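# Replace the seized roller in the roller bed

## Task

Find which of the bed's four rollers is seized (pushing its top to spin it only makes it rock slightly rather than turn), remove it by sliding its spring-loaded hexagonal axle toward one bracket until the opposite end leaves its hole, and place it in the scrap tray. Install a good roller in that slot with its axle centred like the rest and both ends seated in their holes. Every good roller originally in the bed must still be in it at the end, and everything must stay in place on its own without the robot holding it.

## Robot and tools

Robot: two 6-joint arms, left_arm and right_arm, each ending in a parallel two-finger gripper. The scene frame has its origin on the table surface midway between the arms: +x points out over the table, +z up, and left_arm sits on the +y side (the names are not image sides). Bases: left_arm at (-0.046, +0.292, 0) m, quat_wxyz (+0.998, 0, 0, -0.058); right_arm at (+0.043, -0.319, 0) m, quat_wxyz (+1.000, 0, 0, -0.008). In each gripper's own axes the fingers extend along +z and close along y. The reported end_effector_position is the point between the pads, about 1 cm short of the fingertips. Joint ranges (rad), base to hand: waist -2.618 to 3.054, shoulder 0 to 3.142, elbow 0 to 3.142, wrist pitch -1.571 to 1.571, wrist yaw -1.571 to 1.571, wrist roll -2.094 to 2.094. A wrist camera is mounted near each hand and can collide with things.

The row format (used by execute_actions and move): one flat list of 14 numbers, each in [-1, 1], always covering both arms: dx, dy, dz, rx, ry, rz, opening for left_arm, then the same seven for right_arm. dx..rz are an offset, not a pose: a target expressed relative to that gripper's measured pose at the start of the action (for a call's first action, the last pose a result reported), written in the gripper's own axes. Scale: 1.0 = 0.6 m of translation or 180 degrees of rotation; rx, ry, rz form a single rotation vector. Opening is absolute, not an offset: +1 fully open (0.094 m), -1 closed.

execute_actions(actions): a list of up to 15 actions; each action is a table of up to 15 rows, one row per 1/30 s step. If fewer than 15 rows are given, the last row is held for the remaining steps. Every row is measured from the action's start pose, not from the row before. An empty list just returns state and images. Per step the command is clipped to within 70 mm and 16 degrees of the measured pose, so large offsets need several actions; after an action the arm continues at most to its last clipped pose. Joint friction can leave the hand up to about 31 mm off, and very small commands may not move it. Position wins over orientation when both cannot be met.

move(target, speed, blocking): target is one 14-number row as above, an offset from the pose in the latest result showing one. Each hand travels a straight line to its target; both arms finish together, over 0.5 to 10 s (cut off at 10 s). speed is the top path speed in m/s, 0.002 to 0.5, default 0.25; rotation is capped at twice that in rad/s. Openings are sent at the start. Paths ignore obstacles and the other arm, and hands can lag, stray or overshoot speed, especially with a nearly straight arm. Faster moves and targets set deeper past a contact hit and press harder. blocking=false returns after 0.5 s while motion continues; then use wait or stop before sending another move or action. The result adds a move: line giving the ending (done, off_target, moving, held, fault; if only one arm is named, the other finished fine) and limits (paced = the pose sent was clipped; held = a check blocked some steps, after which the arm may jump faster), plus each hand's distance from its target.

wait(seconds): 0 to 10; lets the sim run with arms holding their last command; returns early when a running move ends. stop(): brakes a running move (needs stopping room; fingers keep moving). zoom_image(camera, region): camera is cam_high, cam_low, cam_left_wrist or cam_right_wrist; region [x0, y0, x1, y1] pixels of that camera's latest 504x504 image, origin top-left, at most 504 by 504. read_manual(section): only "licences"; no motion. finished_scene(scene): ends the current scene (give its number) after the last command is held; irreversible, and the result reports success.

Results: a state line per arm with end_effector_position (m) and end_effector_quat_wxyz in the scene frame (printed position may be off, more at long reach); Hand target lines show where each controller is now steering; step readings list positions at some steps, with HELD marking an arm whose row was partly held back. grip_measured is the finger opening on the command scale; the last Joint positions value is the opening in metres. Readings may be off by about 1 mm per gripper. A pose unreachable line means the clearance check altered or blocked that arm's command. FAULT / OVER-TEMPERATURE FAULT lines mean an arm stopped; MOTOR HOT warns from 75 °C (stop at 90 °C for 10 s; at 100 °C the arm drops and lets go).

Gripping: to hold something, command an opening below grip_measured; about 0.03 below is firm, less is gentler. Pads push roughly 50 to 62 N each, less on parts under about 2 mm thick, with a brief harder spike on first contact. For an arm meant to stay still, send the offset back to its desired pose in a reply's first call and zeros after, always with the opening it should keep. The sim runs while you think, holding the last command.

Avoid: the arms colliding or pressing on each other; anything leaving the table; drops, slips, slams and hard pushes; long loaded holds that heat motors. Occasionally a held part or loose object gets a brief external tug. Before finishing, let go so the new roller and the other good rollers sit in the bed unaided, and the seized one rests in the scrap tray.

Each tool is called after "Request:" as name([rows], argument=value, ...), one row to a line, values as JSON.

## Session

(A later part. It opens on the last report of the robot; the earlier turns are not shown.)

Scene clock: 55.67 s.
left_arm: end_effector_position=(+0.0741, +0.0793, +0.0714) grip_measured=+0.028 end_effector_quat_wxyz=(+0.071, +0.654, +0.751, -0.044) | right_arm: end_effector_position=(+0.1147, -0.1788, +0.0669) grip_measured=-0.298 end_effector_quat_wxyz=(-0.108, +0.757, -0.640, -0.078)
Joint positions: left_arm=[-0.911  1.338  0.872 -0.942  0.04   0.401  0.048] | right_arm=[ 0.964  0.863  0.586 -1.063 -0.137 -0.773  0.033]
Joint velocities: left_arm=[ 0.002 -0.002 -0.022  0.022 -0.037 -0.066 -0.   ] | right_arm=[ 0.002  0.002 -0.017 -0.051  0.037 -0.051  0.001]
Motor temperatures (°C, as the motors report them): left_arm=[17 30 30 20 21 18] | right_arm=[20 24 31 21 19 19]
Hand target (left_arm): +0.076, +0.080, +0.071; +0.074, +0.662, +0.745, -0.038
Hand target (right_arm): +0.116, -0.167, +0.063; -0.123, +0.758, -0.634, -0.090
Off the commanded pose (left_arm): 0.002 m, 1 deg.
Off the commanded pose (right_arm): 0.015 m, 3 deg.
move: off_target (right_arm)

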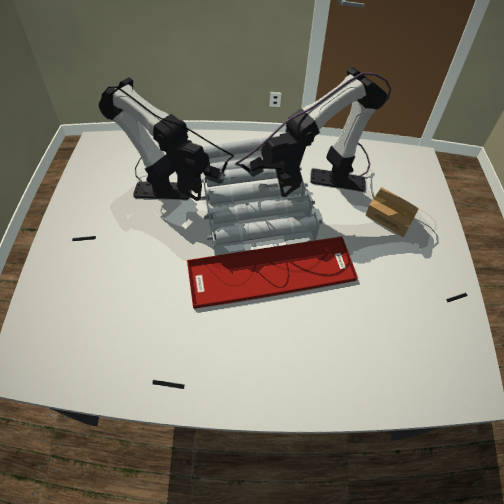

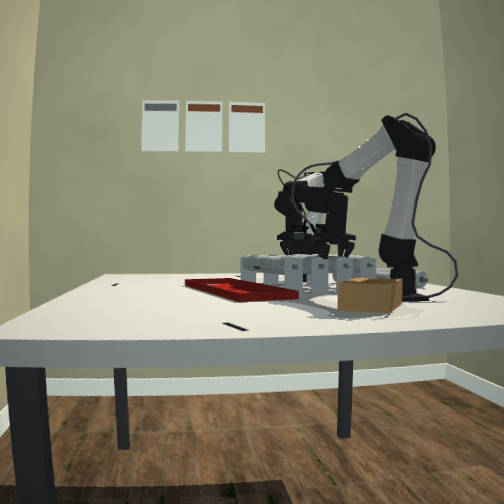

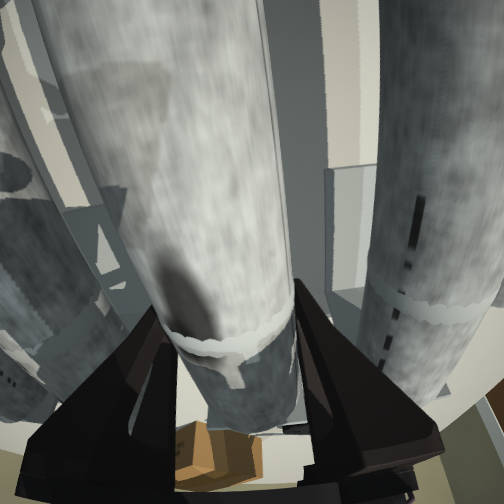

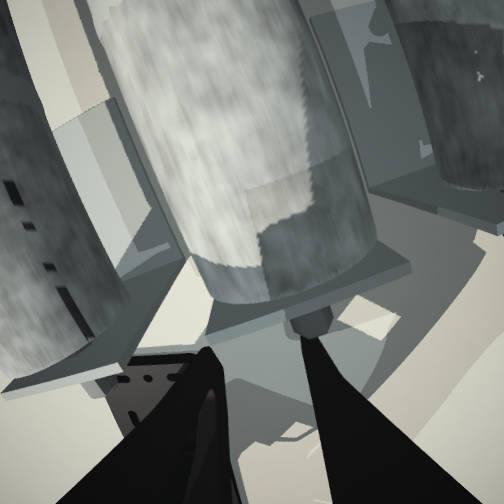

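Shift +x by ~1.5cm, then forward.

Request:
move(target=[0,0,0,0,0,0,-0.2, 0,-0.035,0.0,0,0,0,-0.1], speed=0.04)

Request:
move(target=[0,0,0,0,0,0,-0.2, -0.05,0,0.03,0,0,0,-0.1], speed=0.04)

Request:
move(target=[0,0,0,0,0,0,-0.2, 0,0,0,0,0,0,-1])

Scene clock: 59.53 s.
left_arm: end_effector_position=(+0.0741, +0.0793, +0.0714) grip_measured=+0.028 end_effector_quat_wxyz=(+0.071, +0.654, +0.752, -0.044) | right_arm: end_effector_position=(+0.1298, -0.1811, +0.0646) grip_measured=-0.102 end_effector_quat_wxyz=(-0.099, +0.756, -0.642, -0.075)
Joint positions: left_arm=[-0.911  1.338  0.872 -0.942  0.04   0.4    0.048] | right_arm=[ 0.861  0.931  0.605 -1.048 -0.154 -0.873  0.042]
Joint velocities: left_arm=[-0.007  0.007 -0.002  0.007 -0.125  0.051 -0.   ] | right_arm=[ 0.002  0.002 -0.007 -0.007 -0.037 -0.007 -0.   ]
Motor temperatures (°C, as the motors report them): left_arm=[17 30 30 20 21 18] | right_arm=[20 24 31 22 19 19]
Hand target (left_arm): +0.074, +0.079, +0.071; +0.071, +0.655, +0.751, -0.044
Hand target (right_arm): +0.135, -0.175, +0.069; -0.109, +0.756, -0.640, -0.078
Off the commanded pose (left_arm): 0.000 m, 0 deg.
Off the commanded pose (right_arm): 0.009 m, 1 deg.
move: done

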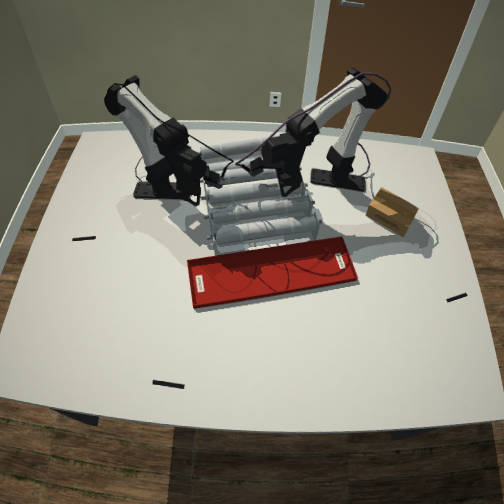

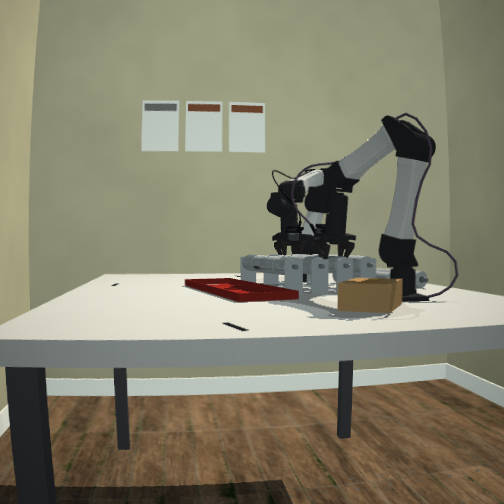

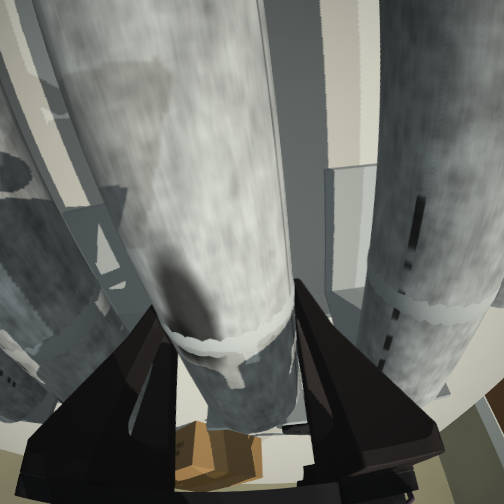

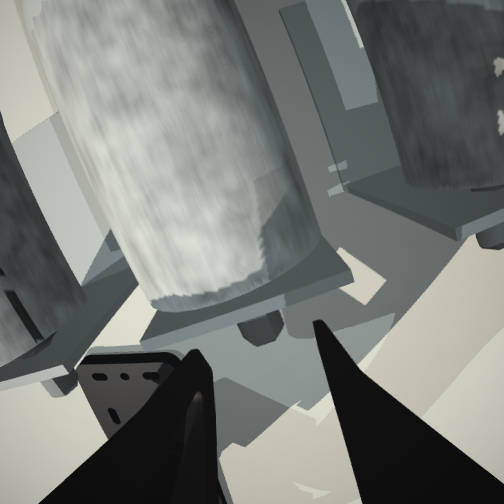

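Scene clock: 60.70 s.
left_arm: end_effector_position=(+0.0741, +0.0793, +0.0714) grip_measured=+0.028 end_effector_quat_wxyz=(+0.071, +0.654, +0.752, -0.044) | right_arm: end_effector_position=(+0.1219, -0.1664, +0.0527) grip_measured=-0.102 end_effector_quat_wxyz=(-0.076, +0.754, -0.650, -0.058)
Joint positions: left_arm=[-0.911  1.338  0.872 -0.942  0.04   0.4    0.048] | right_arm=[ 1.015  1.022  0.605 -0.985 -0.094 -0.711  0.042]
Joint velocities: left_arm=[ 0.017 -0.017  0.007  0.022 -0.051 -0.051 -0.   ] | right_arm=[ 0.007  0.002 -0.007 -0.051 -0.037  0.081 -0.   ]
Motor temperatures (°C, as the motors report them): left_arm=[17 30 30 20 21 18] | right_arm=[20 24 31 22 20 19]
Hand target (left_arm): +0.074, +0.079, +0.071; +0.071, +0.654, +0.752, -0.044
Hand target (right_arm): +0.124, -0.150, +0.055; -0.098, +0.757, -0.642, -0.075
Off the commanded pose (left_arm): 0.000 m, 0 deg.
Off the commanded pose (right_arm): 0.019 m, 3 deg.
move: off_target (right_arm)

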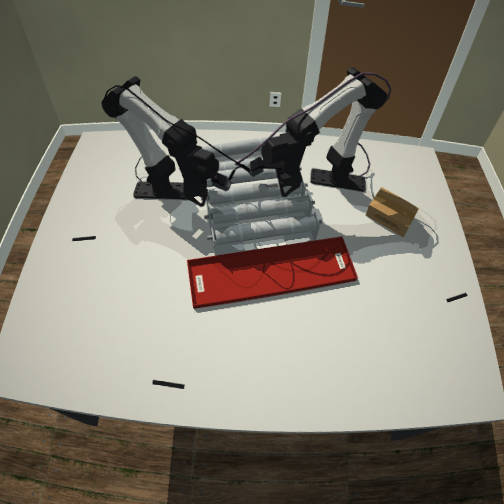

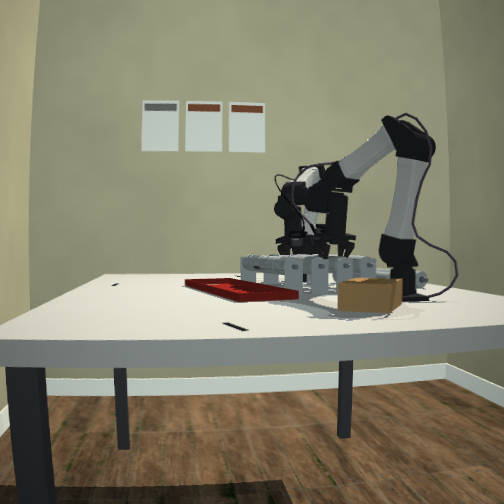

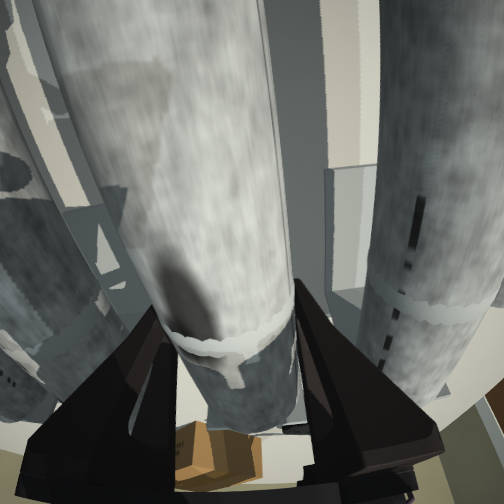

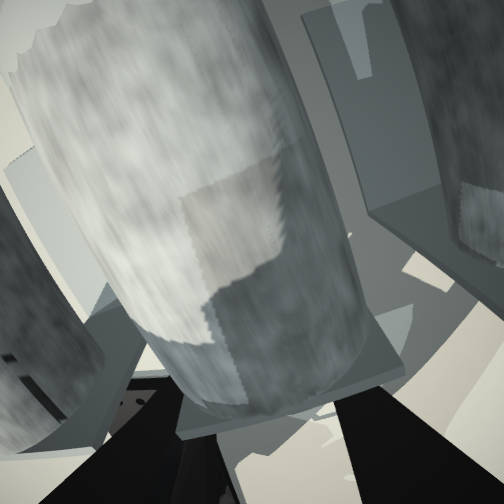

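Scene clock: 61.20 s.
left_arm: end_effector_position=(+0.0740, +0.0793, +0.0713) grip_measured=+0.025 end_effector_quat_wxyz=(+0.071, +0.652, +0.753, -0.044) | right_arm: end_effector_position=(+0.1346, -0.1674, +0.0533) grip_measured=-0.789 end_effector_quat_wxyz=(-0.094, +0.760, -0.643, -0.029)
Joint positions: left_arm=[-0.911  1.338  0.872 -0.942  0.04   0.396  0.048] | right_arm=[ 1.008  1.021  0.605 -0.961 -0.035 -0.741  0.01 ]
Joint velocities: left_arm=[-0.012  0.012 -0.007 -0.007  0.066 -0.037  0.   ] | right_arm=[ 0.002 -0.002  0.002 -0.007  0.007 -0.007  0.   ]
Motor temperatures (°C, as the motors report them): left_arm=[17 30 30 20 21 18] | right_arm=[20 24 31 22 20 19]
Hand target (left_arm): +0.074, +0.079, +0.071; +0.071, +0.654, +0.752, -0.044
Hand target (right_arm): +0.122, -0.166, +0.053; -0.076, +0.754, -0.650, -0.058
Off the commanded pose (left_arm): 0.000 m, 0 deg.
Off the commanded pose (right_arm): 0.013 m, 4 deg.
move: off_target (right_arm)

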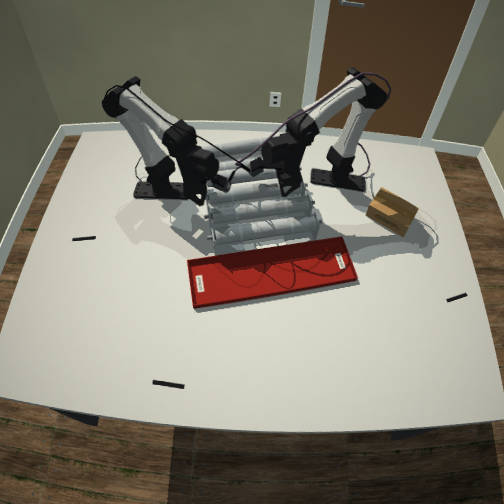

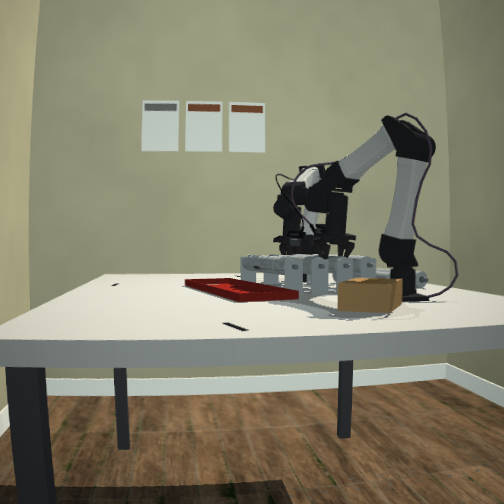

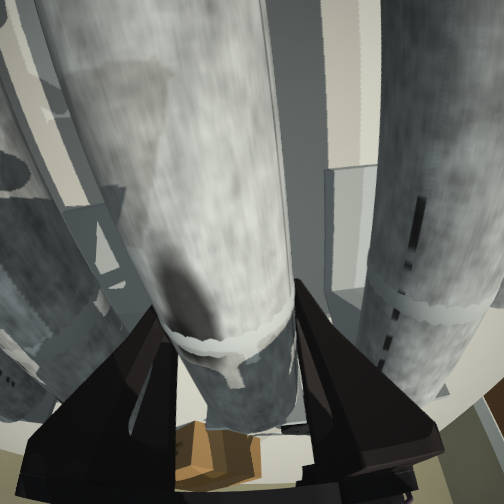

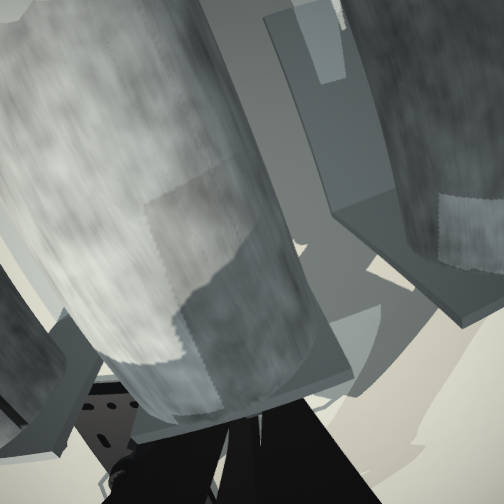

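Request:
execute_actions([
  [[0,0,0,0,0,0,-0.2,0.085,0,-0.015,0,0,0,-1]],
  [[0,0,-0.08,0,0.03,0,-0.2,0.05,0,-0.01,0,0,0,-1]],
  [[0,0,-0.04,0,0.01,0,-0.2,0.05,0,-0.01,0,0,0,-1]],
  [[0,0,0,0,0,0,-0.2,0,0,0,0,0,0,-0.3]],
])

Scene clock: 65.00 s.
left_arm: end_effector_position=(+0.0774, +0.0776, +0.1185) grip_measured=+0.010 end_effector_quat_wxyz=(+0.037, +0.645, +0.763, -0.023) | right_arm: end_effector_position=(+0.1409, -0.1863, +0.0498) grip_measured=-0.302 end_effector_quat_wxyz=(-0.198, +0.761, -0.588, -0.192)
Joint positions: left_arm=[-0.918  1.4    1.119 -1.205  0.019  0.366  0.047] | right_arm=[ 0.39   0.912  0.458 -0.956 -0.537 -1.408  0.033]
Joint velocities: left_arm=[-0.007  0.007  0.007 -0.066 -0.051  0.051 -0.   ] | right_arm=[ 0.002  0.002 -0.002 -0.022  0.007  0.022  0.   ]
Motor temperatures (°C, as the motors report them): left_arm=[17 30 30 20 20 18] | right_arm=[20 24 31 21 20 19]
Hand target (left_arm): +0.077, +0.078, +0.119; +0.037, +0.645, +0.763, -0.023
Hand target (right_arm): +0.141, -0.187, +0.050; -0.197, +0.761, -0.588, -0.191
Off the commanded pose (left_arm): 0.000 m, 0 deg.
Off the commanded pose (right_arm): 0.001 m, 0 deg.
Step readings (end_effector_position; steps 1 to 15: 1st action; 16 to 30: 2nd action; 31 to 45: 3rd action; 46 to 60: 4th action):
0: left_arm (+0.0740, +0.0793, +0.0713) | right_arm (+0.1346, -0.1674, +0.0533)
1: left_arm (+0.0741, +0.0792, +0.0714) | right_arm (+0.1366, -0.1695, +0.0536)
2: left_arm (+0.0744, +0.0787, +0.0715) | right_arm (+0.1379, -0.1741, +0.0536)
4: left_arm (+0.0744, +0.0786, +0.0715) | right_arm (+0.1404, -0.1844, +0.0537)
8: left_arm (+0.0746, +0.0784, +0.0715) | right_arm (+0.1409, -0.1871, +0.0539)
15: left_arm (+0.0746, +0.0784, +0.0715) | right_arm (+0.1411, -0.1867, +0.0540)
16: left_arm (+0.0749, +0.0781, +0.0757) | right_arm (+0.1415, -0.1871, +0.0534)
17: left_arm (+0.0755, +0.0785, +0.0835) | right_arm (+0.1411, -0.1866, +0.0523)
19: left_arm (+0.0768, +0.0790, +0.0988) | right_arm (+0.1405, -0.1864, +0.0509)
23: left_arm (+0.0777, +0.0788, +0.1108) | right_arm (+0.1406, -0.1869, +0.0504)
30: left_arm (+0.0769, +0.0790, +0.1087) | right_arm (+0.1410, -0.1868, +0.0508)
31: left_arm (+0.0771, +0.0783, +0.1104) | right_arm (+0.1411, -0.1875, +0.0502)
32: left_arm (+0.0773, +0.0780, +0.1133) | right_arm (+0.1410, -0.1877, +0.0500)
34: left_arm (+0.0775, +0.0777, +0.1183) | right_arm (+0.1408, -0.1874, +0.0497)
38: left_arm (+0.0773, +0.0778, +0.1184) | right_arm (+0.1411, -0.1868, +0.0498)
45: left_arm (+0.0773, +0.0778, +0.1187) | right_arm (+0.1413, -0.1868, +0.0498)
46: left_arm (+0.0774, +0.0776, +0.1185) | right_arm (+0.1407, -0.1864, +0.0497)
47: left_arm (+0.0774, +0.0776, +0.1185) | right_arm (+0.1410, -0.1863, +0.0498)
49: left_arm (+0.0774, +0.0776, +0.1185) | right_arm (+0.1409, -0.1863, +0.0498)
53: left_arm (+0.0774, +0.0776, +0.1185) | right_arm (+0.1409, -0.1863, +0.0498)
60: end_effector_position above

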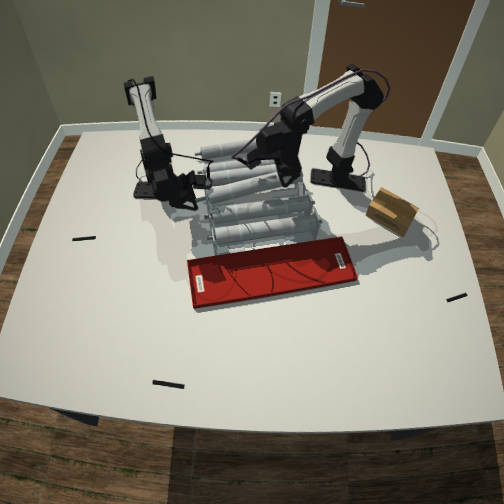

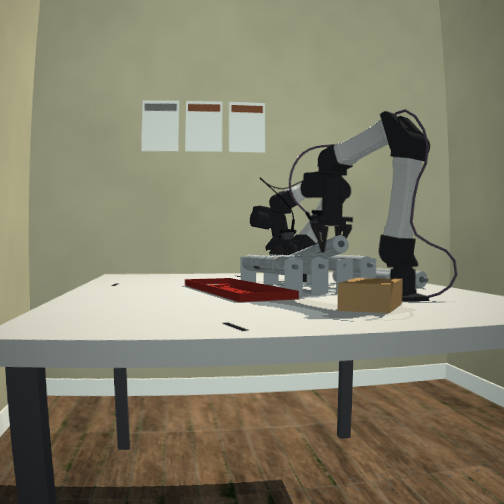

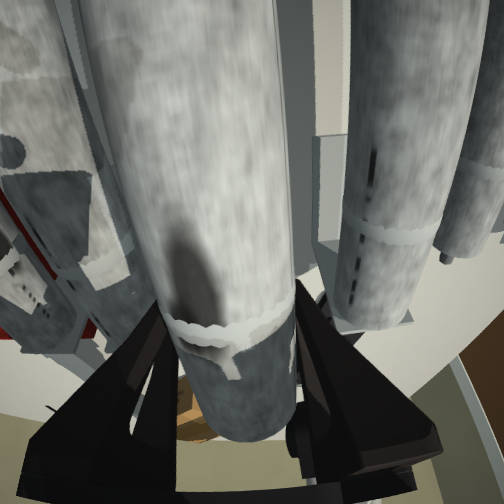

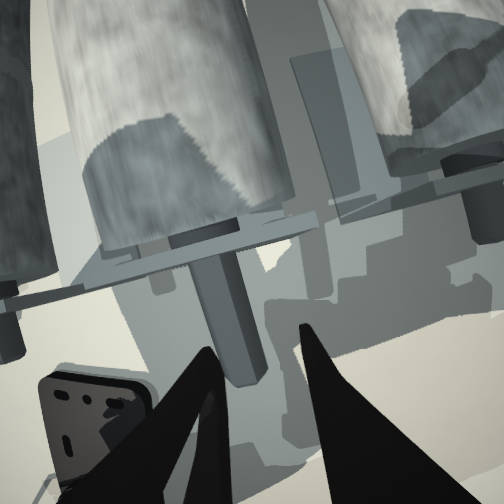

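Slide out along +y.

Request:
move(target=[0.13,0,-0.02,0,0,0,-0.2, 0,0,-0.1,0,0,0,-0.3], speed=0.05)

Request:
move(target=[0,0,-0.1,0,-0.04,0,-0.2, 0,0,0,0,0,0,-0.3], speed=0.05)

Scene clock: 70.37 s.
left_arm: end_effector_position=(+0.0644, +0.1541, +0.1211) grip_measured=+0.004 end_effector_quat_wxyz=(+0.026, +0.642, +0.766, -0.016) | right_arm: end_effector_position=(+0.1455, -0.2164, +0.0970) grip_measured=-0.302 end_effector_quat_wxyz=(-0.201, +0.762, -0.587, -0.186)
Joint positions: left_arm=[-0.758  1.146  0.956 -1.323  0.021  0.519  0.047] | right_arm=[ 0.131  0.912  0.651 -1.294 -0.555 -1.709  0.033]
Joint velocities: left_arm=[-0.007 -0.007 -0.012  0.081 -0.037 -0.051 -0.001] | right_arm=[-0.007 -0.007 -0.017  0.051  0.037 -0.081  0.   ]
Motor temperatures (°C, as the motors report them): left_arm=[17 30 31 20 20 18] | right_arm=[20 24 31 21 20 19]
Hand target (left_arm): +0.064, +0.156, +0.126; +0.038, +0.644, +0.763, -0.021
Hand target (right_arm): +0.145, -0.217, +0.101; -0.200, +0.760, -0.588, -0.191
Off the commanded pose (left_arm): 0.003 m, 2 deg.
Off the commanded pose (right_arm): 0.004 m, 1 deg.
move: done

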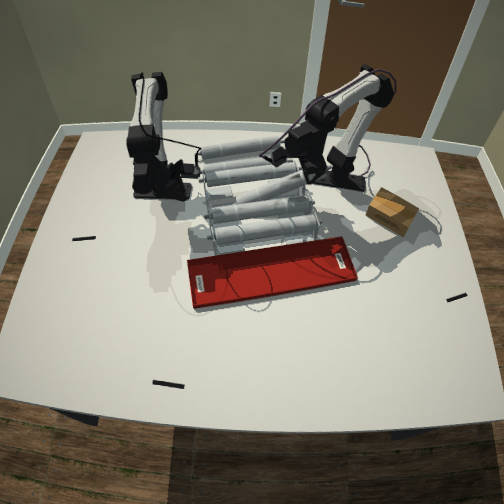

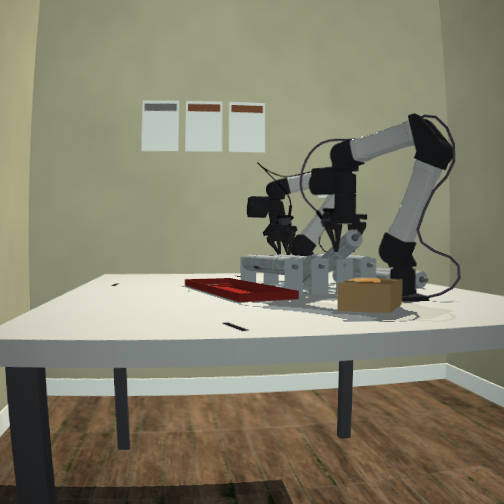

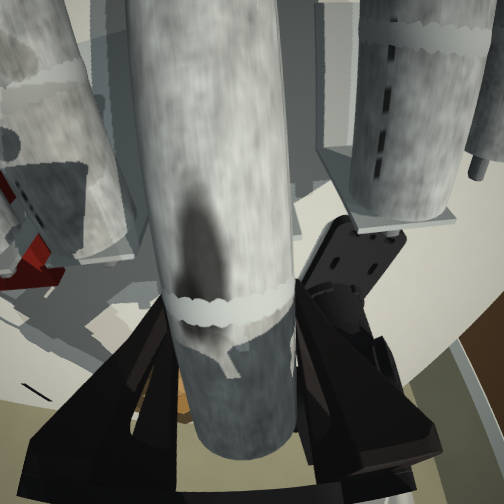

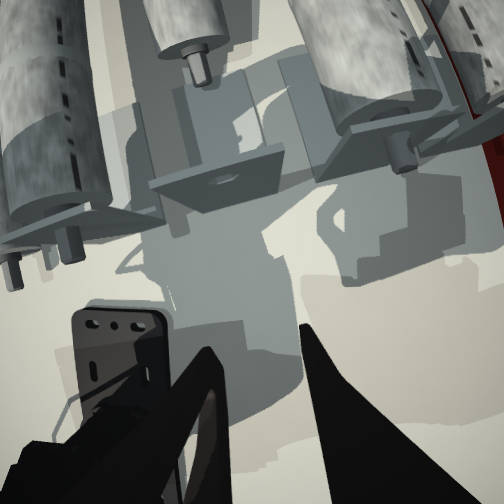

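Scene clock: 71.93 s.
left_arm: end_effector_position=(+0.0618, +0.1653, +0.1657) grip_measured=+0.004 end_effector_quat_wxyz=(+0.039, +0.639, +0.768, -0.033) | right_arm: end_effector_position=(+0.1455, -0.2164, +0.0970) grip_measured=-0.302 end_effector_quat_wxyz=(-0.201, +0.762, -0.587, -0.186)
Joint positions: left_arm=[-0.691  1.103  1.109 -1.491  0.056  0.578  0.047] | right_arm=[ 0.131  0.912  0.651 -1.294 -0.555 -1.709  0.033]
Joint velocities: left_arm=[ 0.002  0.007  0.002 -0.11   0.007  0.037 -0.001] | right_arm=[-0.002 -0.002 -0.032 -0.007 -0.081 -0.037  0.   ]
Motor temperatures (°C, as the motors report them): left_arm=[17 30 31 20 21 18] | right_arm=[20 24 31 21 20 19]
Hand target (left_arm): +0.063, +0.158, +0.182; +0.075, +0.641, +0.762, -0.054
Hand target (right_arm): +0.145, -0.216, +0.097; -0.201, +0.762, -0.587, -0.186
Off the commanded pose (left_arm): 0.017 m, 5 deg.
Off the commanded pose (right_arm): 0.000 m, 0 deg.
move: off_target (left_arm)

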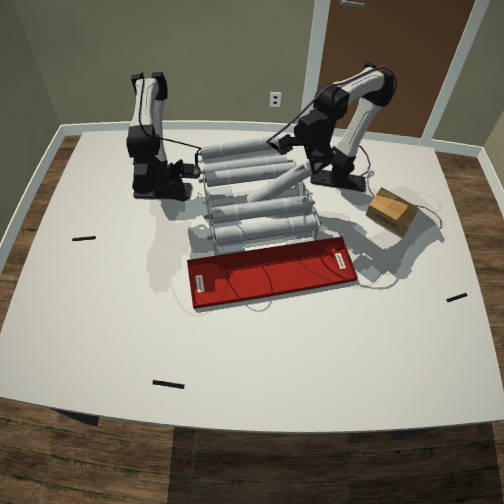

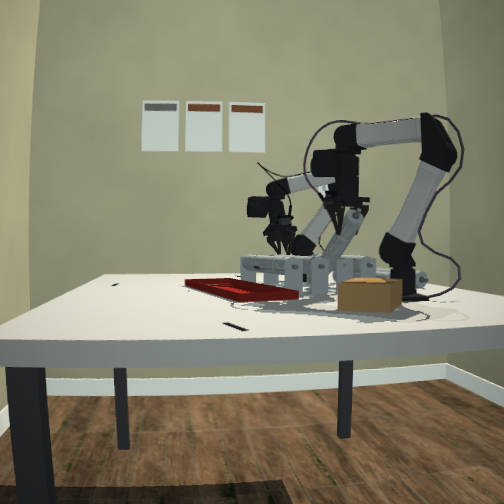

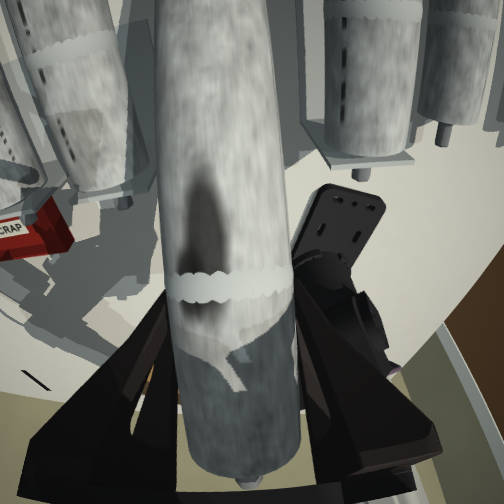

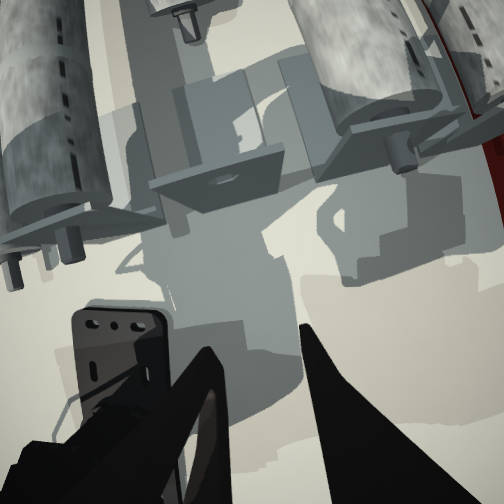

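Request:
move(target=[-0.015,0,0.08,0,0,0,-0.2, 0,0,0,0,0,0,-0.3], speed=0.05)

Request:
move(target=[0,0,0,0,0,0,0.4, 0,0,0,0,0,0,-0.3])

Request:
move(target=[-0.12,0,0.07,0,0,0,0.4, 0,0,0,0,0,0,-0.3], speed=0.05)

Request:
move(target=[0,0,0,0,0,0,-0.2, 0,0,0,0,0,0,-0.3])

Request:
move(target=[0,0,-0.15,0,-0.1,0,-0.2, 0,0,0,0,0,0,-0.3], speed=0.06)

Scene clock: 78.97 s.
left_arm: end_effector_position=(+0.0640, +0.1551, +0.1239) grip_measured=+0.004 end_effector_quat_wxyz=(+0.043, +0.641, +0.766, -0.034) | right_arm: end_effector_position=(+0.1455, -0.2164, +0.0970) grip_measured=-0.302 end_effector_quat_wxyz=(-0.201, +0.762, -0.587, -0.186)
Joint positions: left_arm=[-0.723  1.103  0.94  -1.311  0.055  0.55   0.047] | right_arm=[ 0.131  0.912  0.651 -1.294 -0.555 -1.709  0.033]
Joint velocities: left_arm=[-0.002  0.012  0.007  0.051  0.007 -0.037  0.001] | right_arm=[-0.007  0.007  0.002  0.037 -0.051  0.022  0.   ]
Motor temperatures (°C, as the motors report them): left_arm=[17 29 32 20 21 18] | right_arm=[20 24 31 21 20 19]
Hand target (left_arm): +0.064, +0.153, +0.119; +0.039, +0.639, +0.768, -0.033
Hand target (right_arm): +0.145, -0.216, +0.097; -0.201, +0.762, -0.587, -0.186
Off the commanded pose (left_arm): 0.006 m, 1 deg.
Off the commanded pose (right_arm): 0.000 m, 0 deg.
move: done

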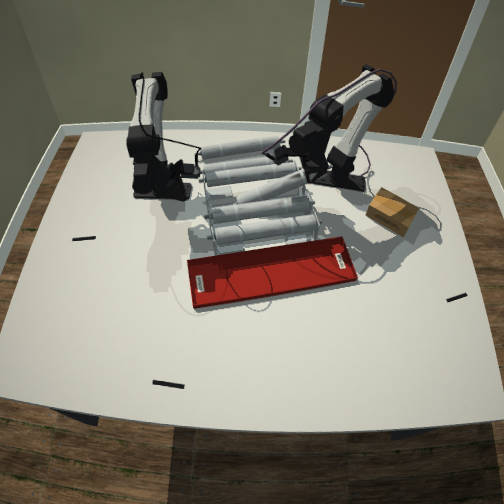

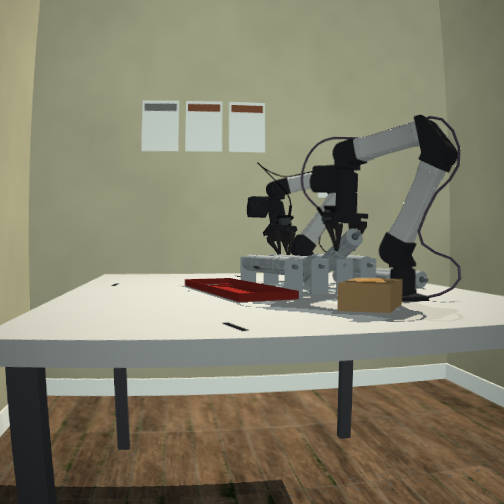

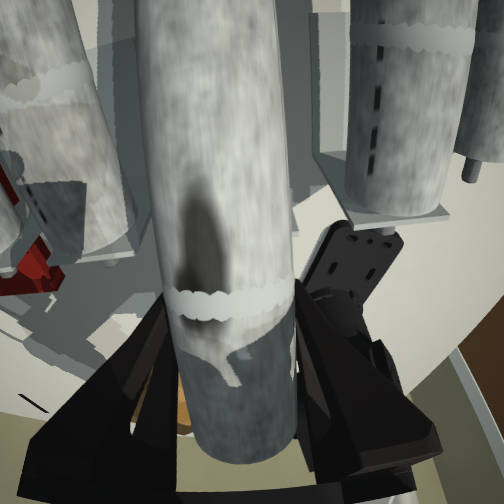

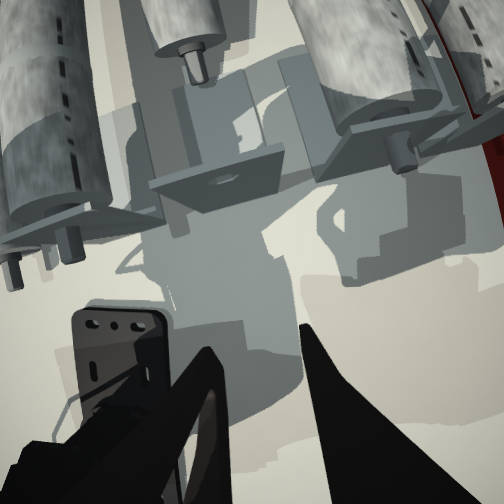

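Scene clock: 79.47 s.
left_arm: end_effector_position=(+0.0640, +0.1550, +0.1239) grip_measured=+0.399 end_effector_quat_wxyz=(+0.043, +0.641, +0.766, -0.034) | right_arm: end_effector_position=(+0.1455, -0.2164, +0.0970) grip_measured=-0.302 end_effector_quat_wxyz=(-0.201, +0.762, -0.587, -0.186)
Joint positions: left_arm=[-0.723  1.103  0.94  -1.311  0.055  0.55   0.066] | right_arm=[ 0.131  0.912  0.651 -1.294 -0.555 -1.709  0.033]
Joint velocities: left_arm=[ 0.002  0.017 -0.007 -0.022 -0.007  0.037 -0.   ] | right_arm=[-0.012  0.007  0.017  0.022 -0.051  0.037  0.   ]
Motor temperatures (°C, as the motors report them): left_arm=[17 29 32 20 21 18] | right_arm=[20 24 31 21 20 19]
Hand target (left_arm): +0.064, +0.155, +0.124; +0.043, +0.641, +0.766, -0.034
Hand target (right_arm): +0.145, -0.216, +0.097; -0.201, +0.762, -0.587, -0.186
Off the commanded pose (left_arm): 0.000 m, 0 deg.
Off the commanded pose (right_arm): 0.000 m, 0 deg.
move: done

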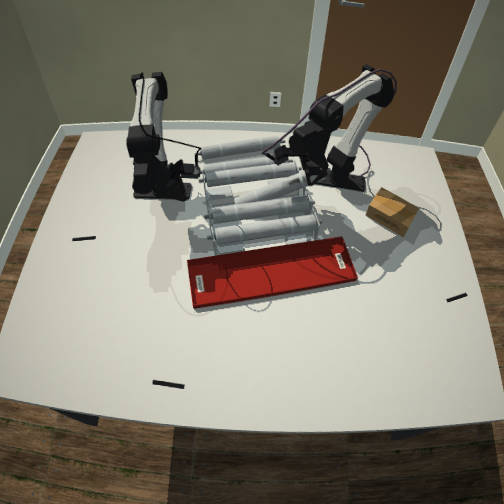

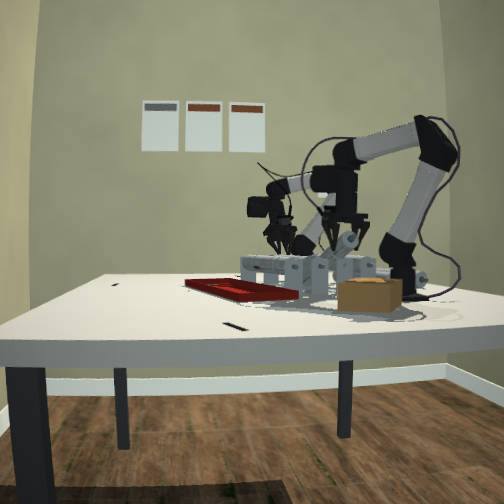

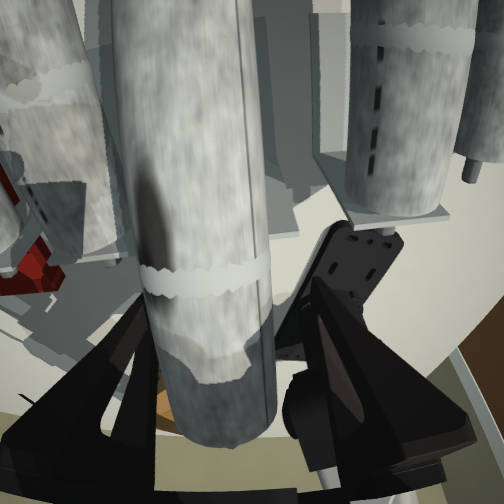

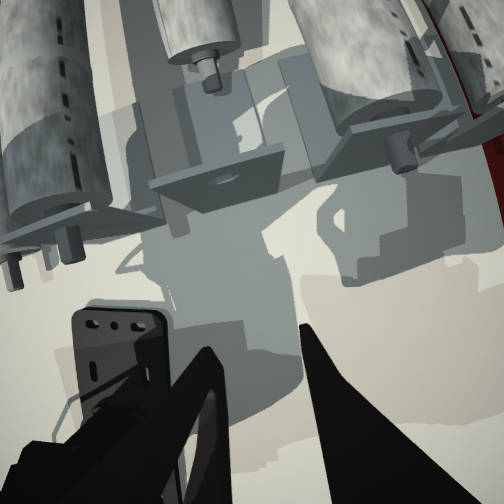

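Scene clock: 81.50 s.
left_arm: end_effector_position=(+0.0744, +0.0859, +0.0882) grip_measured=+0.399 end_effector_quat_wxyz=(+0.038, +0.641, +0.765, -0.040) | right_arm: end_effector_position=(+0.1455, -0.2164, +0.0970) grip_measured=-0.302 end_effector_quat_wxyz=(-0.201, +0.762, -0.587, -0.186)
Joint positions: left_arm=[-0.886  1.366  0.969 -1.078  0.054  0.389  0.066] | right_arm=[ 0.131  0.912  0.651 -1.294 -0.555 -1.709  0.033]
Joint velocities: left_arm=[ 0.007  0.007 -0.007 -0.051  0.022 -0.037  0.   ] | right_arm=[ 0.012 -0.022 -0.017 -0.037 -0.037 -0.066  0.   ]
Motor temperatures (°C, as the motors report them): left_arm=[17 29 32 20 21 18] | right_arm=[20 24 31 21 20 19]
Hand target (left_arm): +0.077, +0.080, +0.088; +0.042, +0.641, +0.766, -0.036
Hand target (right_arm): +0.145, -0.216, +0.097; -0.201, +0.762, -0.587, -0.186
Off the commanded pose (left_arm): 0.007 m, 1 deg.
Off the commanded pose (right_arm): 0.000 m, 0 deg.
move: done

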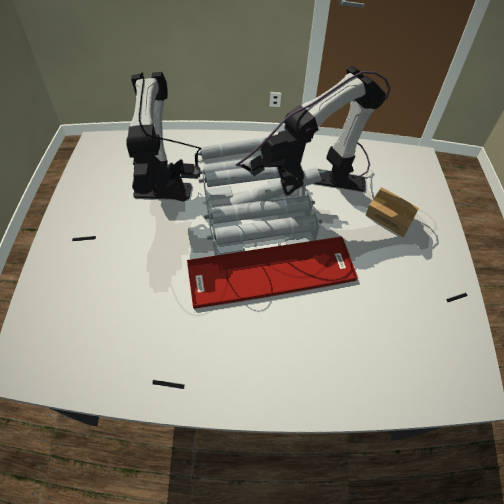

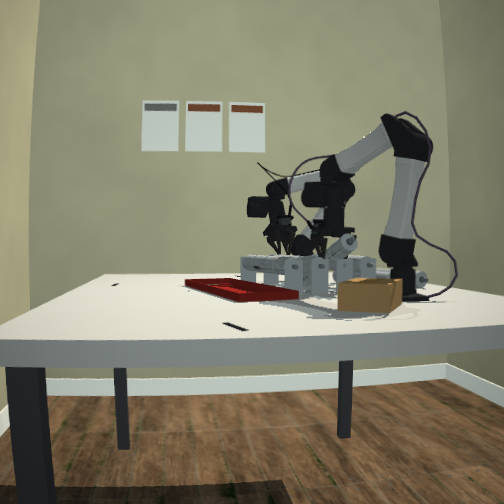

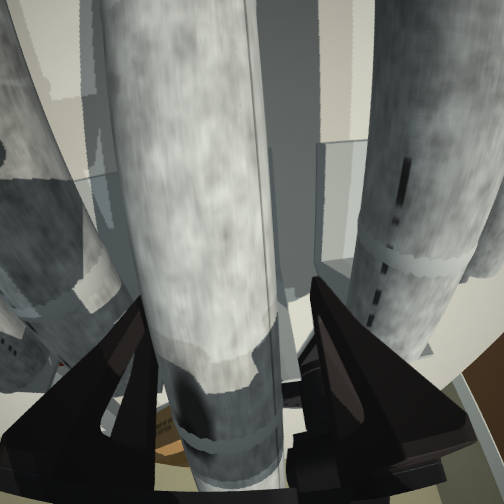

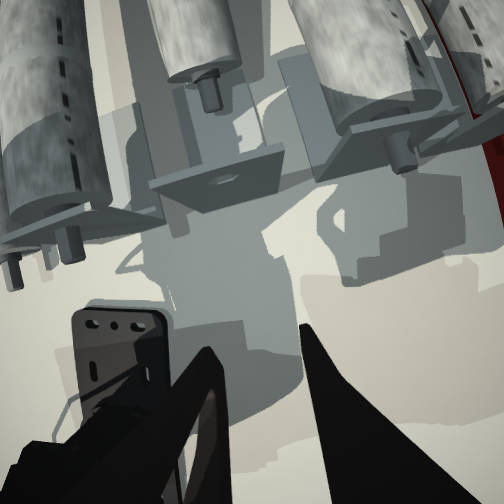

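Scene clock: 82.00 s.
left_arm: end_effector_position=(+0.0767, +0.0859, +0.0883) grip_measured=+0.001 end_effector_quat_wxyz=(+0.042, +0.640, +0.767, -0.036) | right_arm: end_effector_position=(+0.1455, -0.2164, +0.0970) grip_measured=-0.302 end_effector_quat_wxyz=(-0.201, +0.762, -0.587, -0.186)
Joint positions: left_arm=[-0.885  1.366  0.969 -1.073  0.044  0.387  0.047] | right_arm=[ 0.131  0.912  0.651 -1.294 -0.555 -1.709  0.033]
Joint velocities: left_arm=[ 0.017 -0.017 -0.007  0.066  0.066 -0.007 -0.   ] | right_arm=[ 0.007 -0.002 -0.002  0.066 -0.007  0.037 -0.   ]
Motor temperatures (°C, as the motors report them): left_arm=[17 29 32 20 21 18] | right_arm=[20 24 31 21 20 19]
Hand target (left_arm): +0.074, +0.086, +0.088; +0.038, +0.641, +0.765, -0.040
Hand target (right_arm): +0.145, -0.216, +0.097; -0.201, +0.762, -0.587, -0.186
Off the commanded pose (left_arm): 0.002 m, 1 deg.
Off the commanded pose (right_arm): 0.000 m, 0 deg.
move: done

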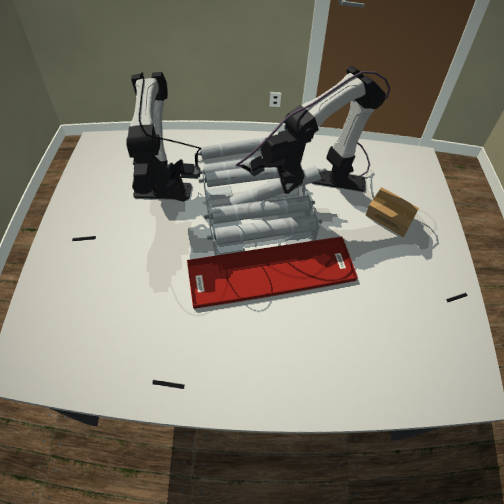

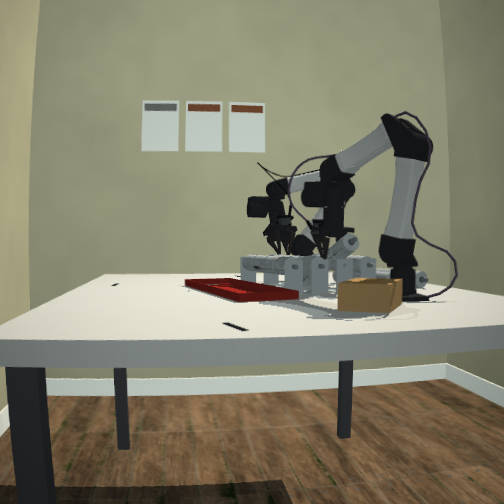

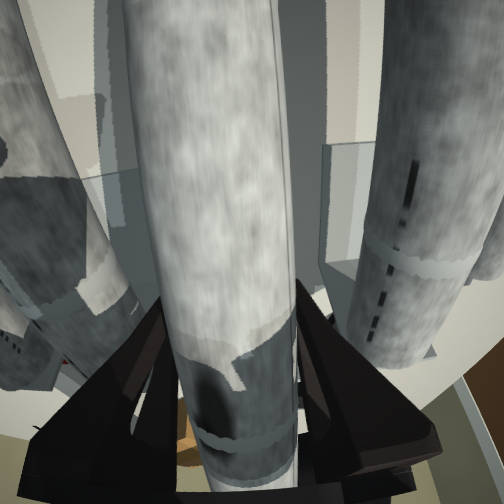

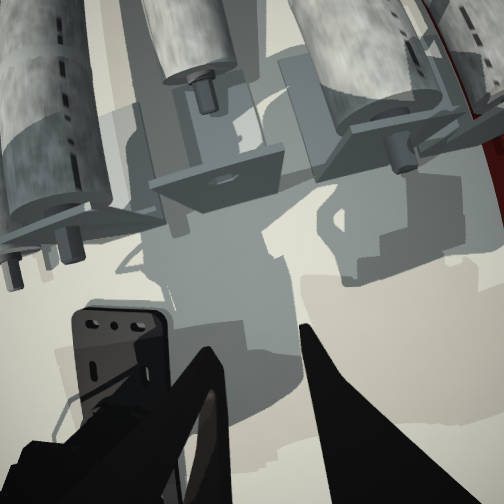

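Scene clock: 84.90 s.
left_arm: end_effector_position=(+0.0681, +0.1137, +0.1534) grip_measured=+0.001 end_effector_quat_wxyz=(+0.105, +0.628, +0.765, -0.100) | right_arm: end_effector_position=(+0.1455, -0.2164, +0.0970) grip_measured=-0.302 end_effector_quat_wxyz=(-0.201, +0.762, -0.587, -0.186)
Joint positions: left_arm=[-0.758  1.109  1.028 -1.245  0.156  0.481  0.047] | right_arm=[ 0.131  0.912  0.651 -1.294 -0.555 -1.709  0.033]
Joint velocities: left_arm=[-0.017 -0.007  0.002 -0.007 -0.007  0.095  0.001] | right_arm=[-0.012  0.017 -0.007  0.037  0.037 -0.051 -0.   ]
Motor temperatures (°C, as the motors report them): left_arm=[17 29 33 20 21 18] | right_arm=[20 23 31 21 20 19]
Hand target (left_arm): +0.075, +0.097, +0.181; +0.163, +0.628, +0.749, -0.132
Hand target (right_arm): +0.145, -0.216, +0.097; -0.201, +0.762, -0.587, -0.186
Off the commanded pose (left_arm): 0.031 m, 8 deg.
Off the commanded pose (right_arm): 0.000 m, 0 deg.
move: off_target (left_arm)

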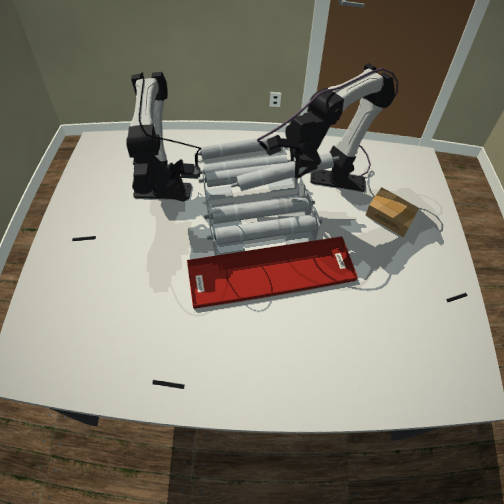

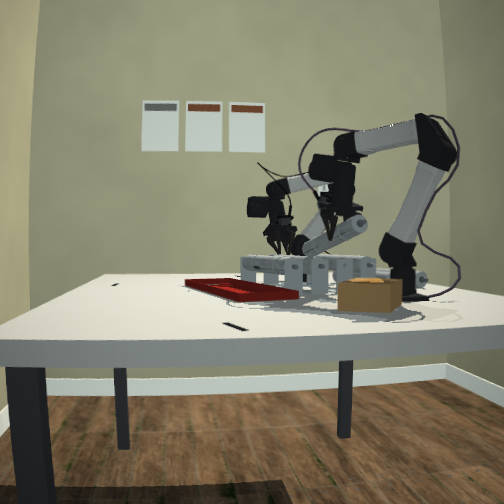

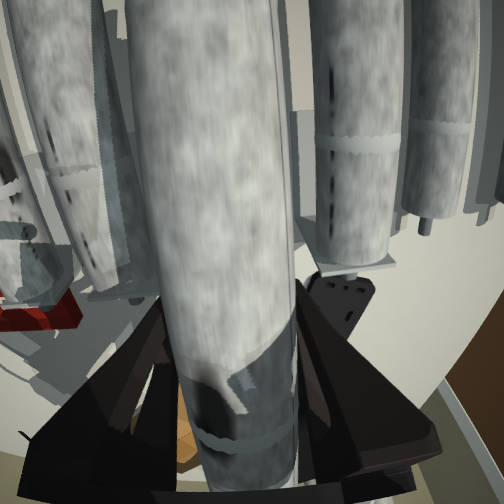

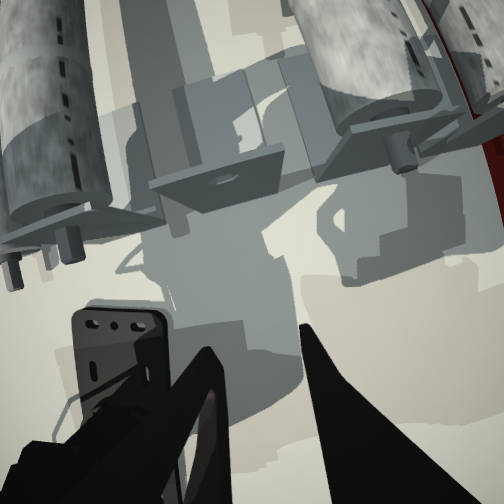

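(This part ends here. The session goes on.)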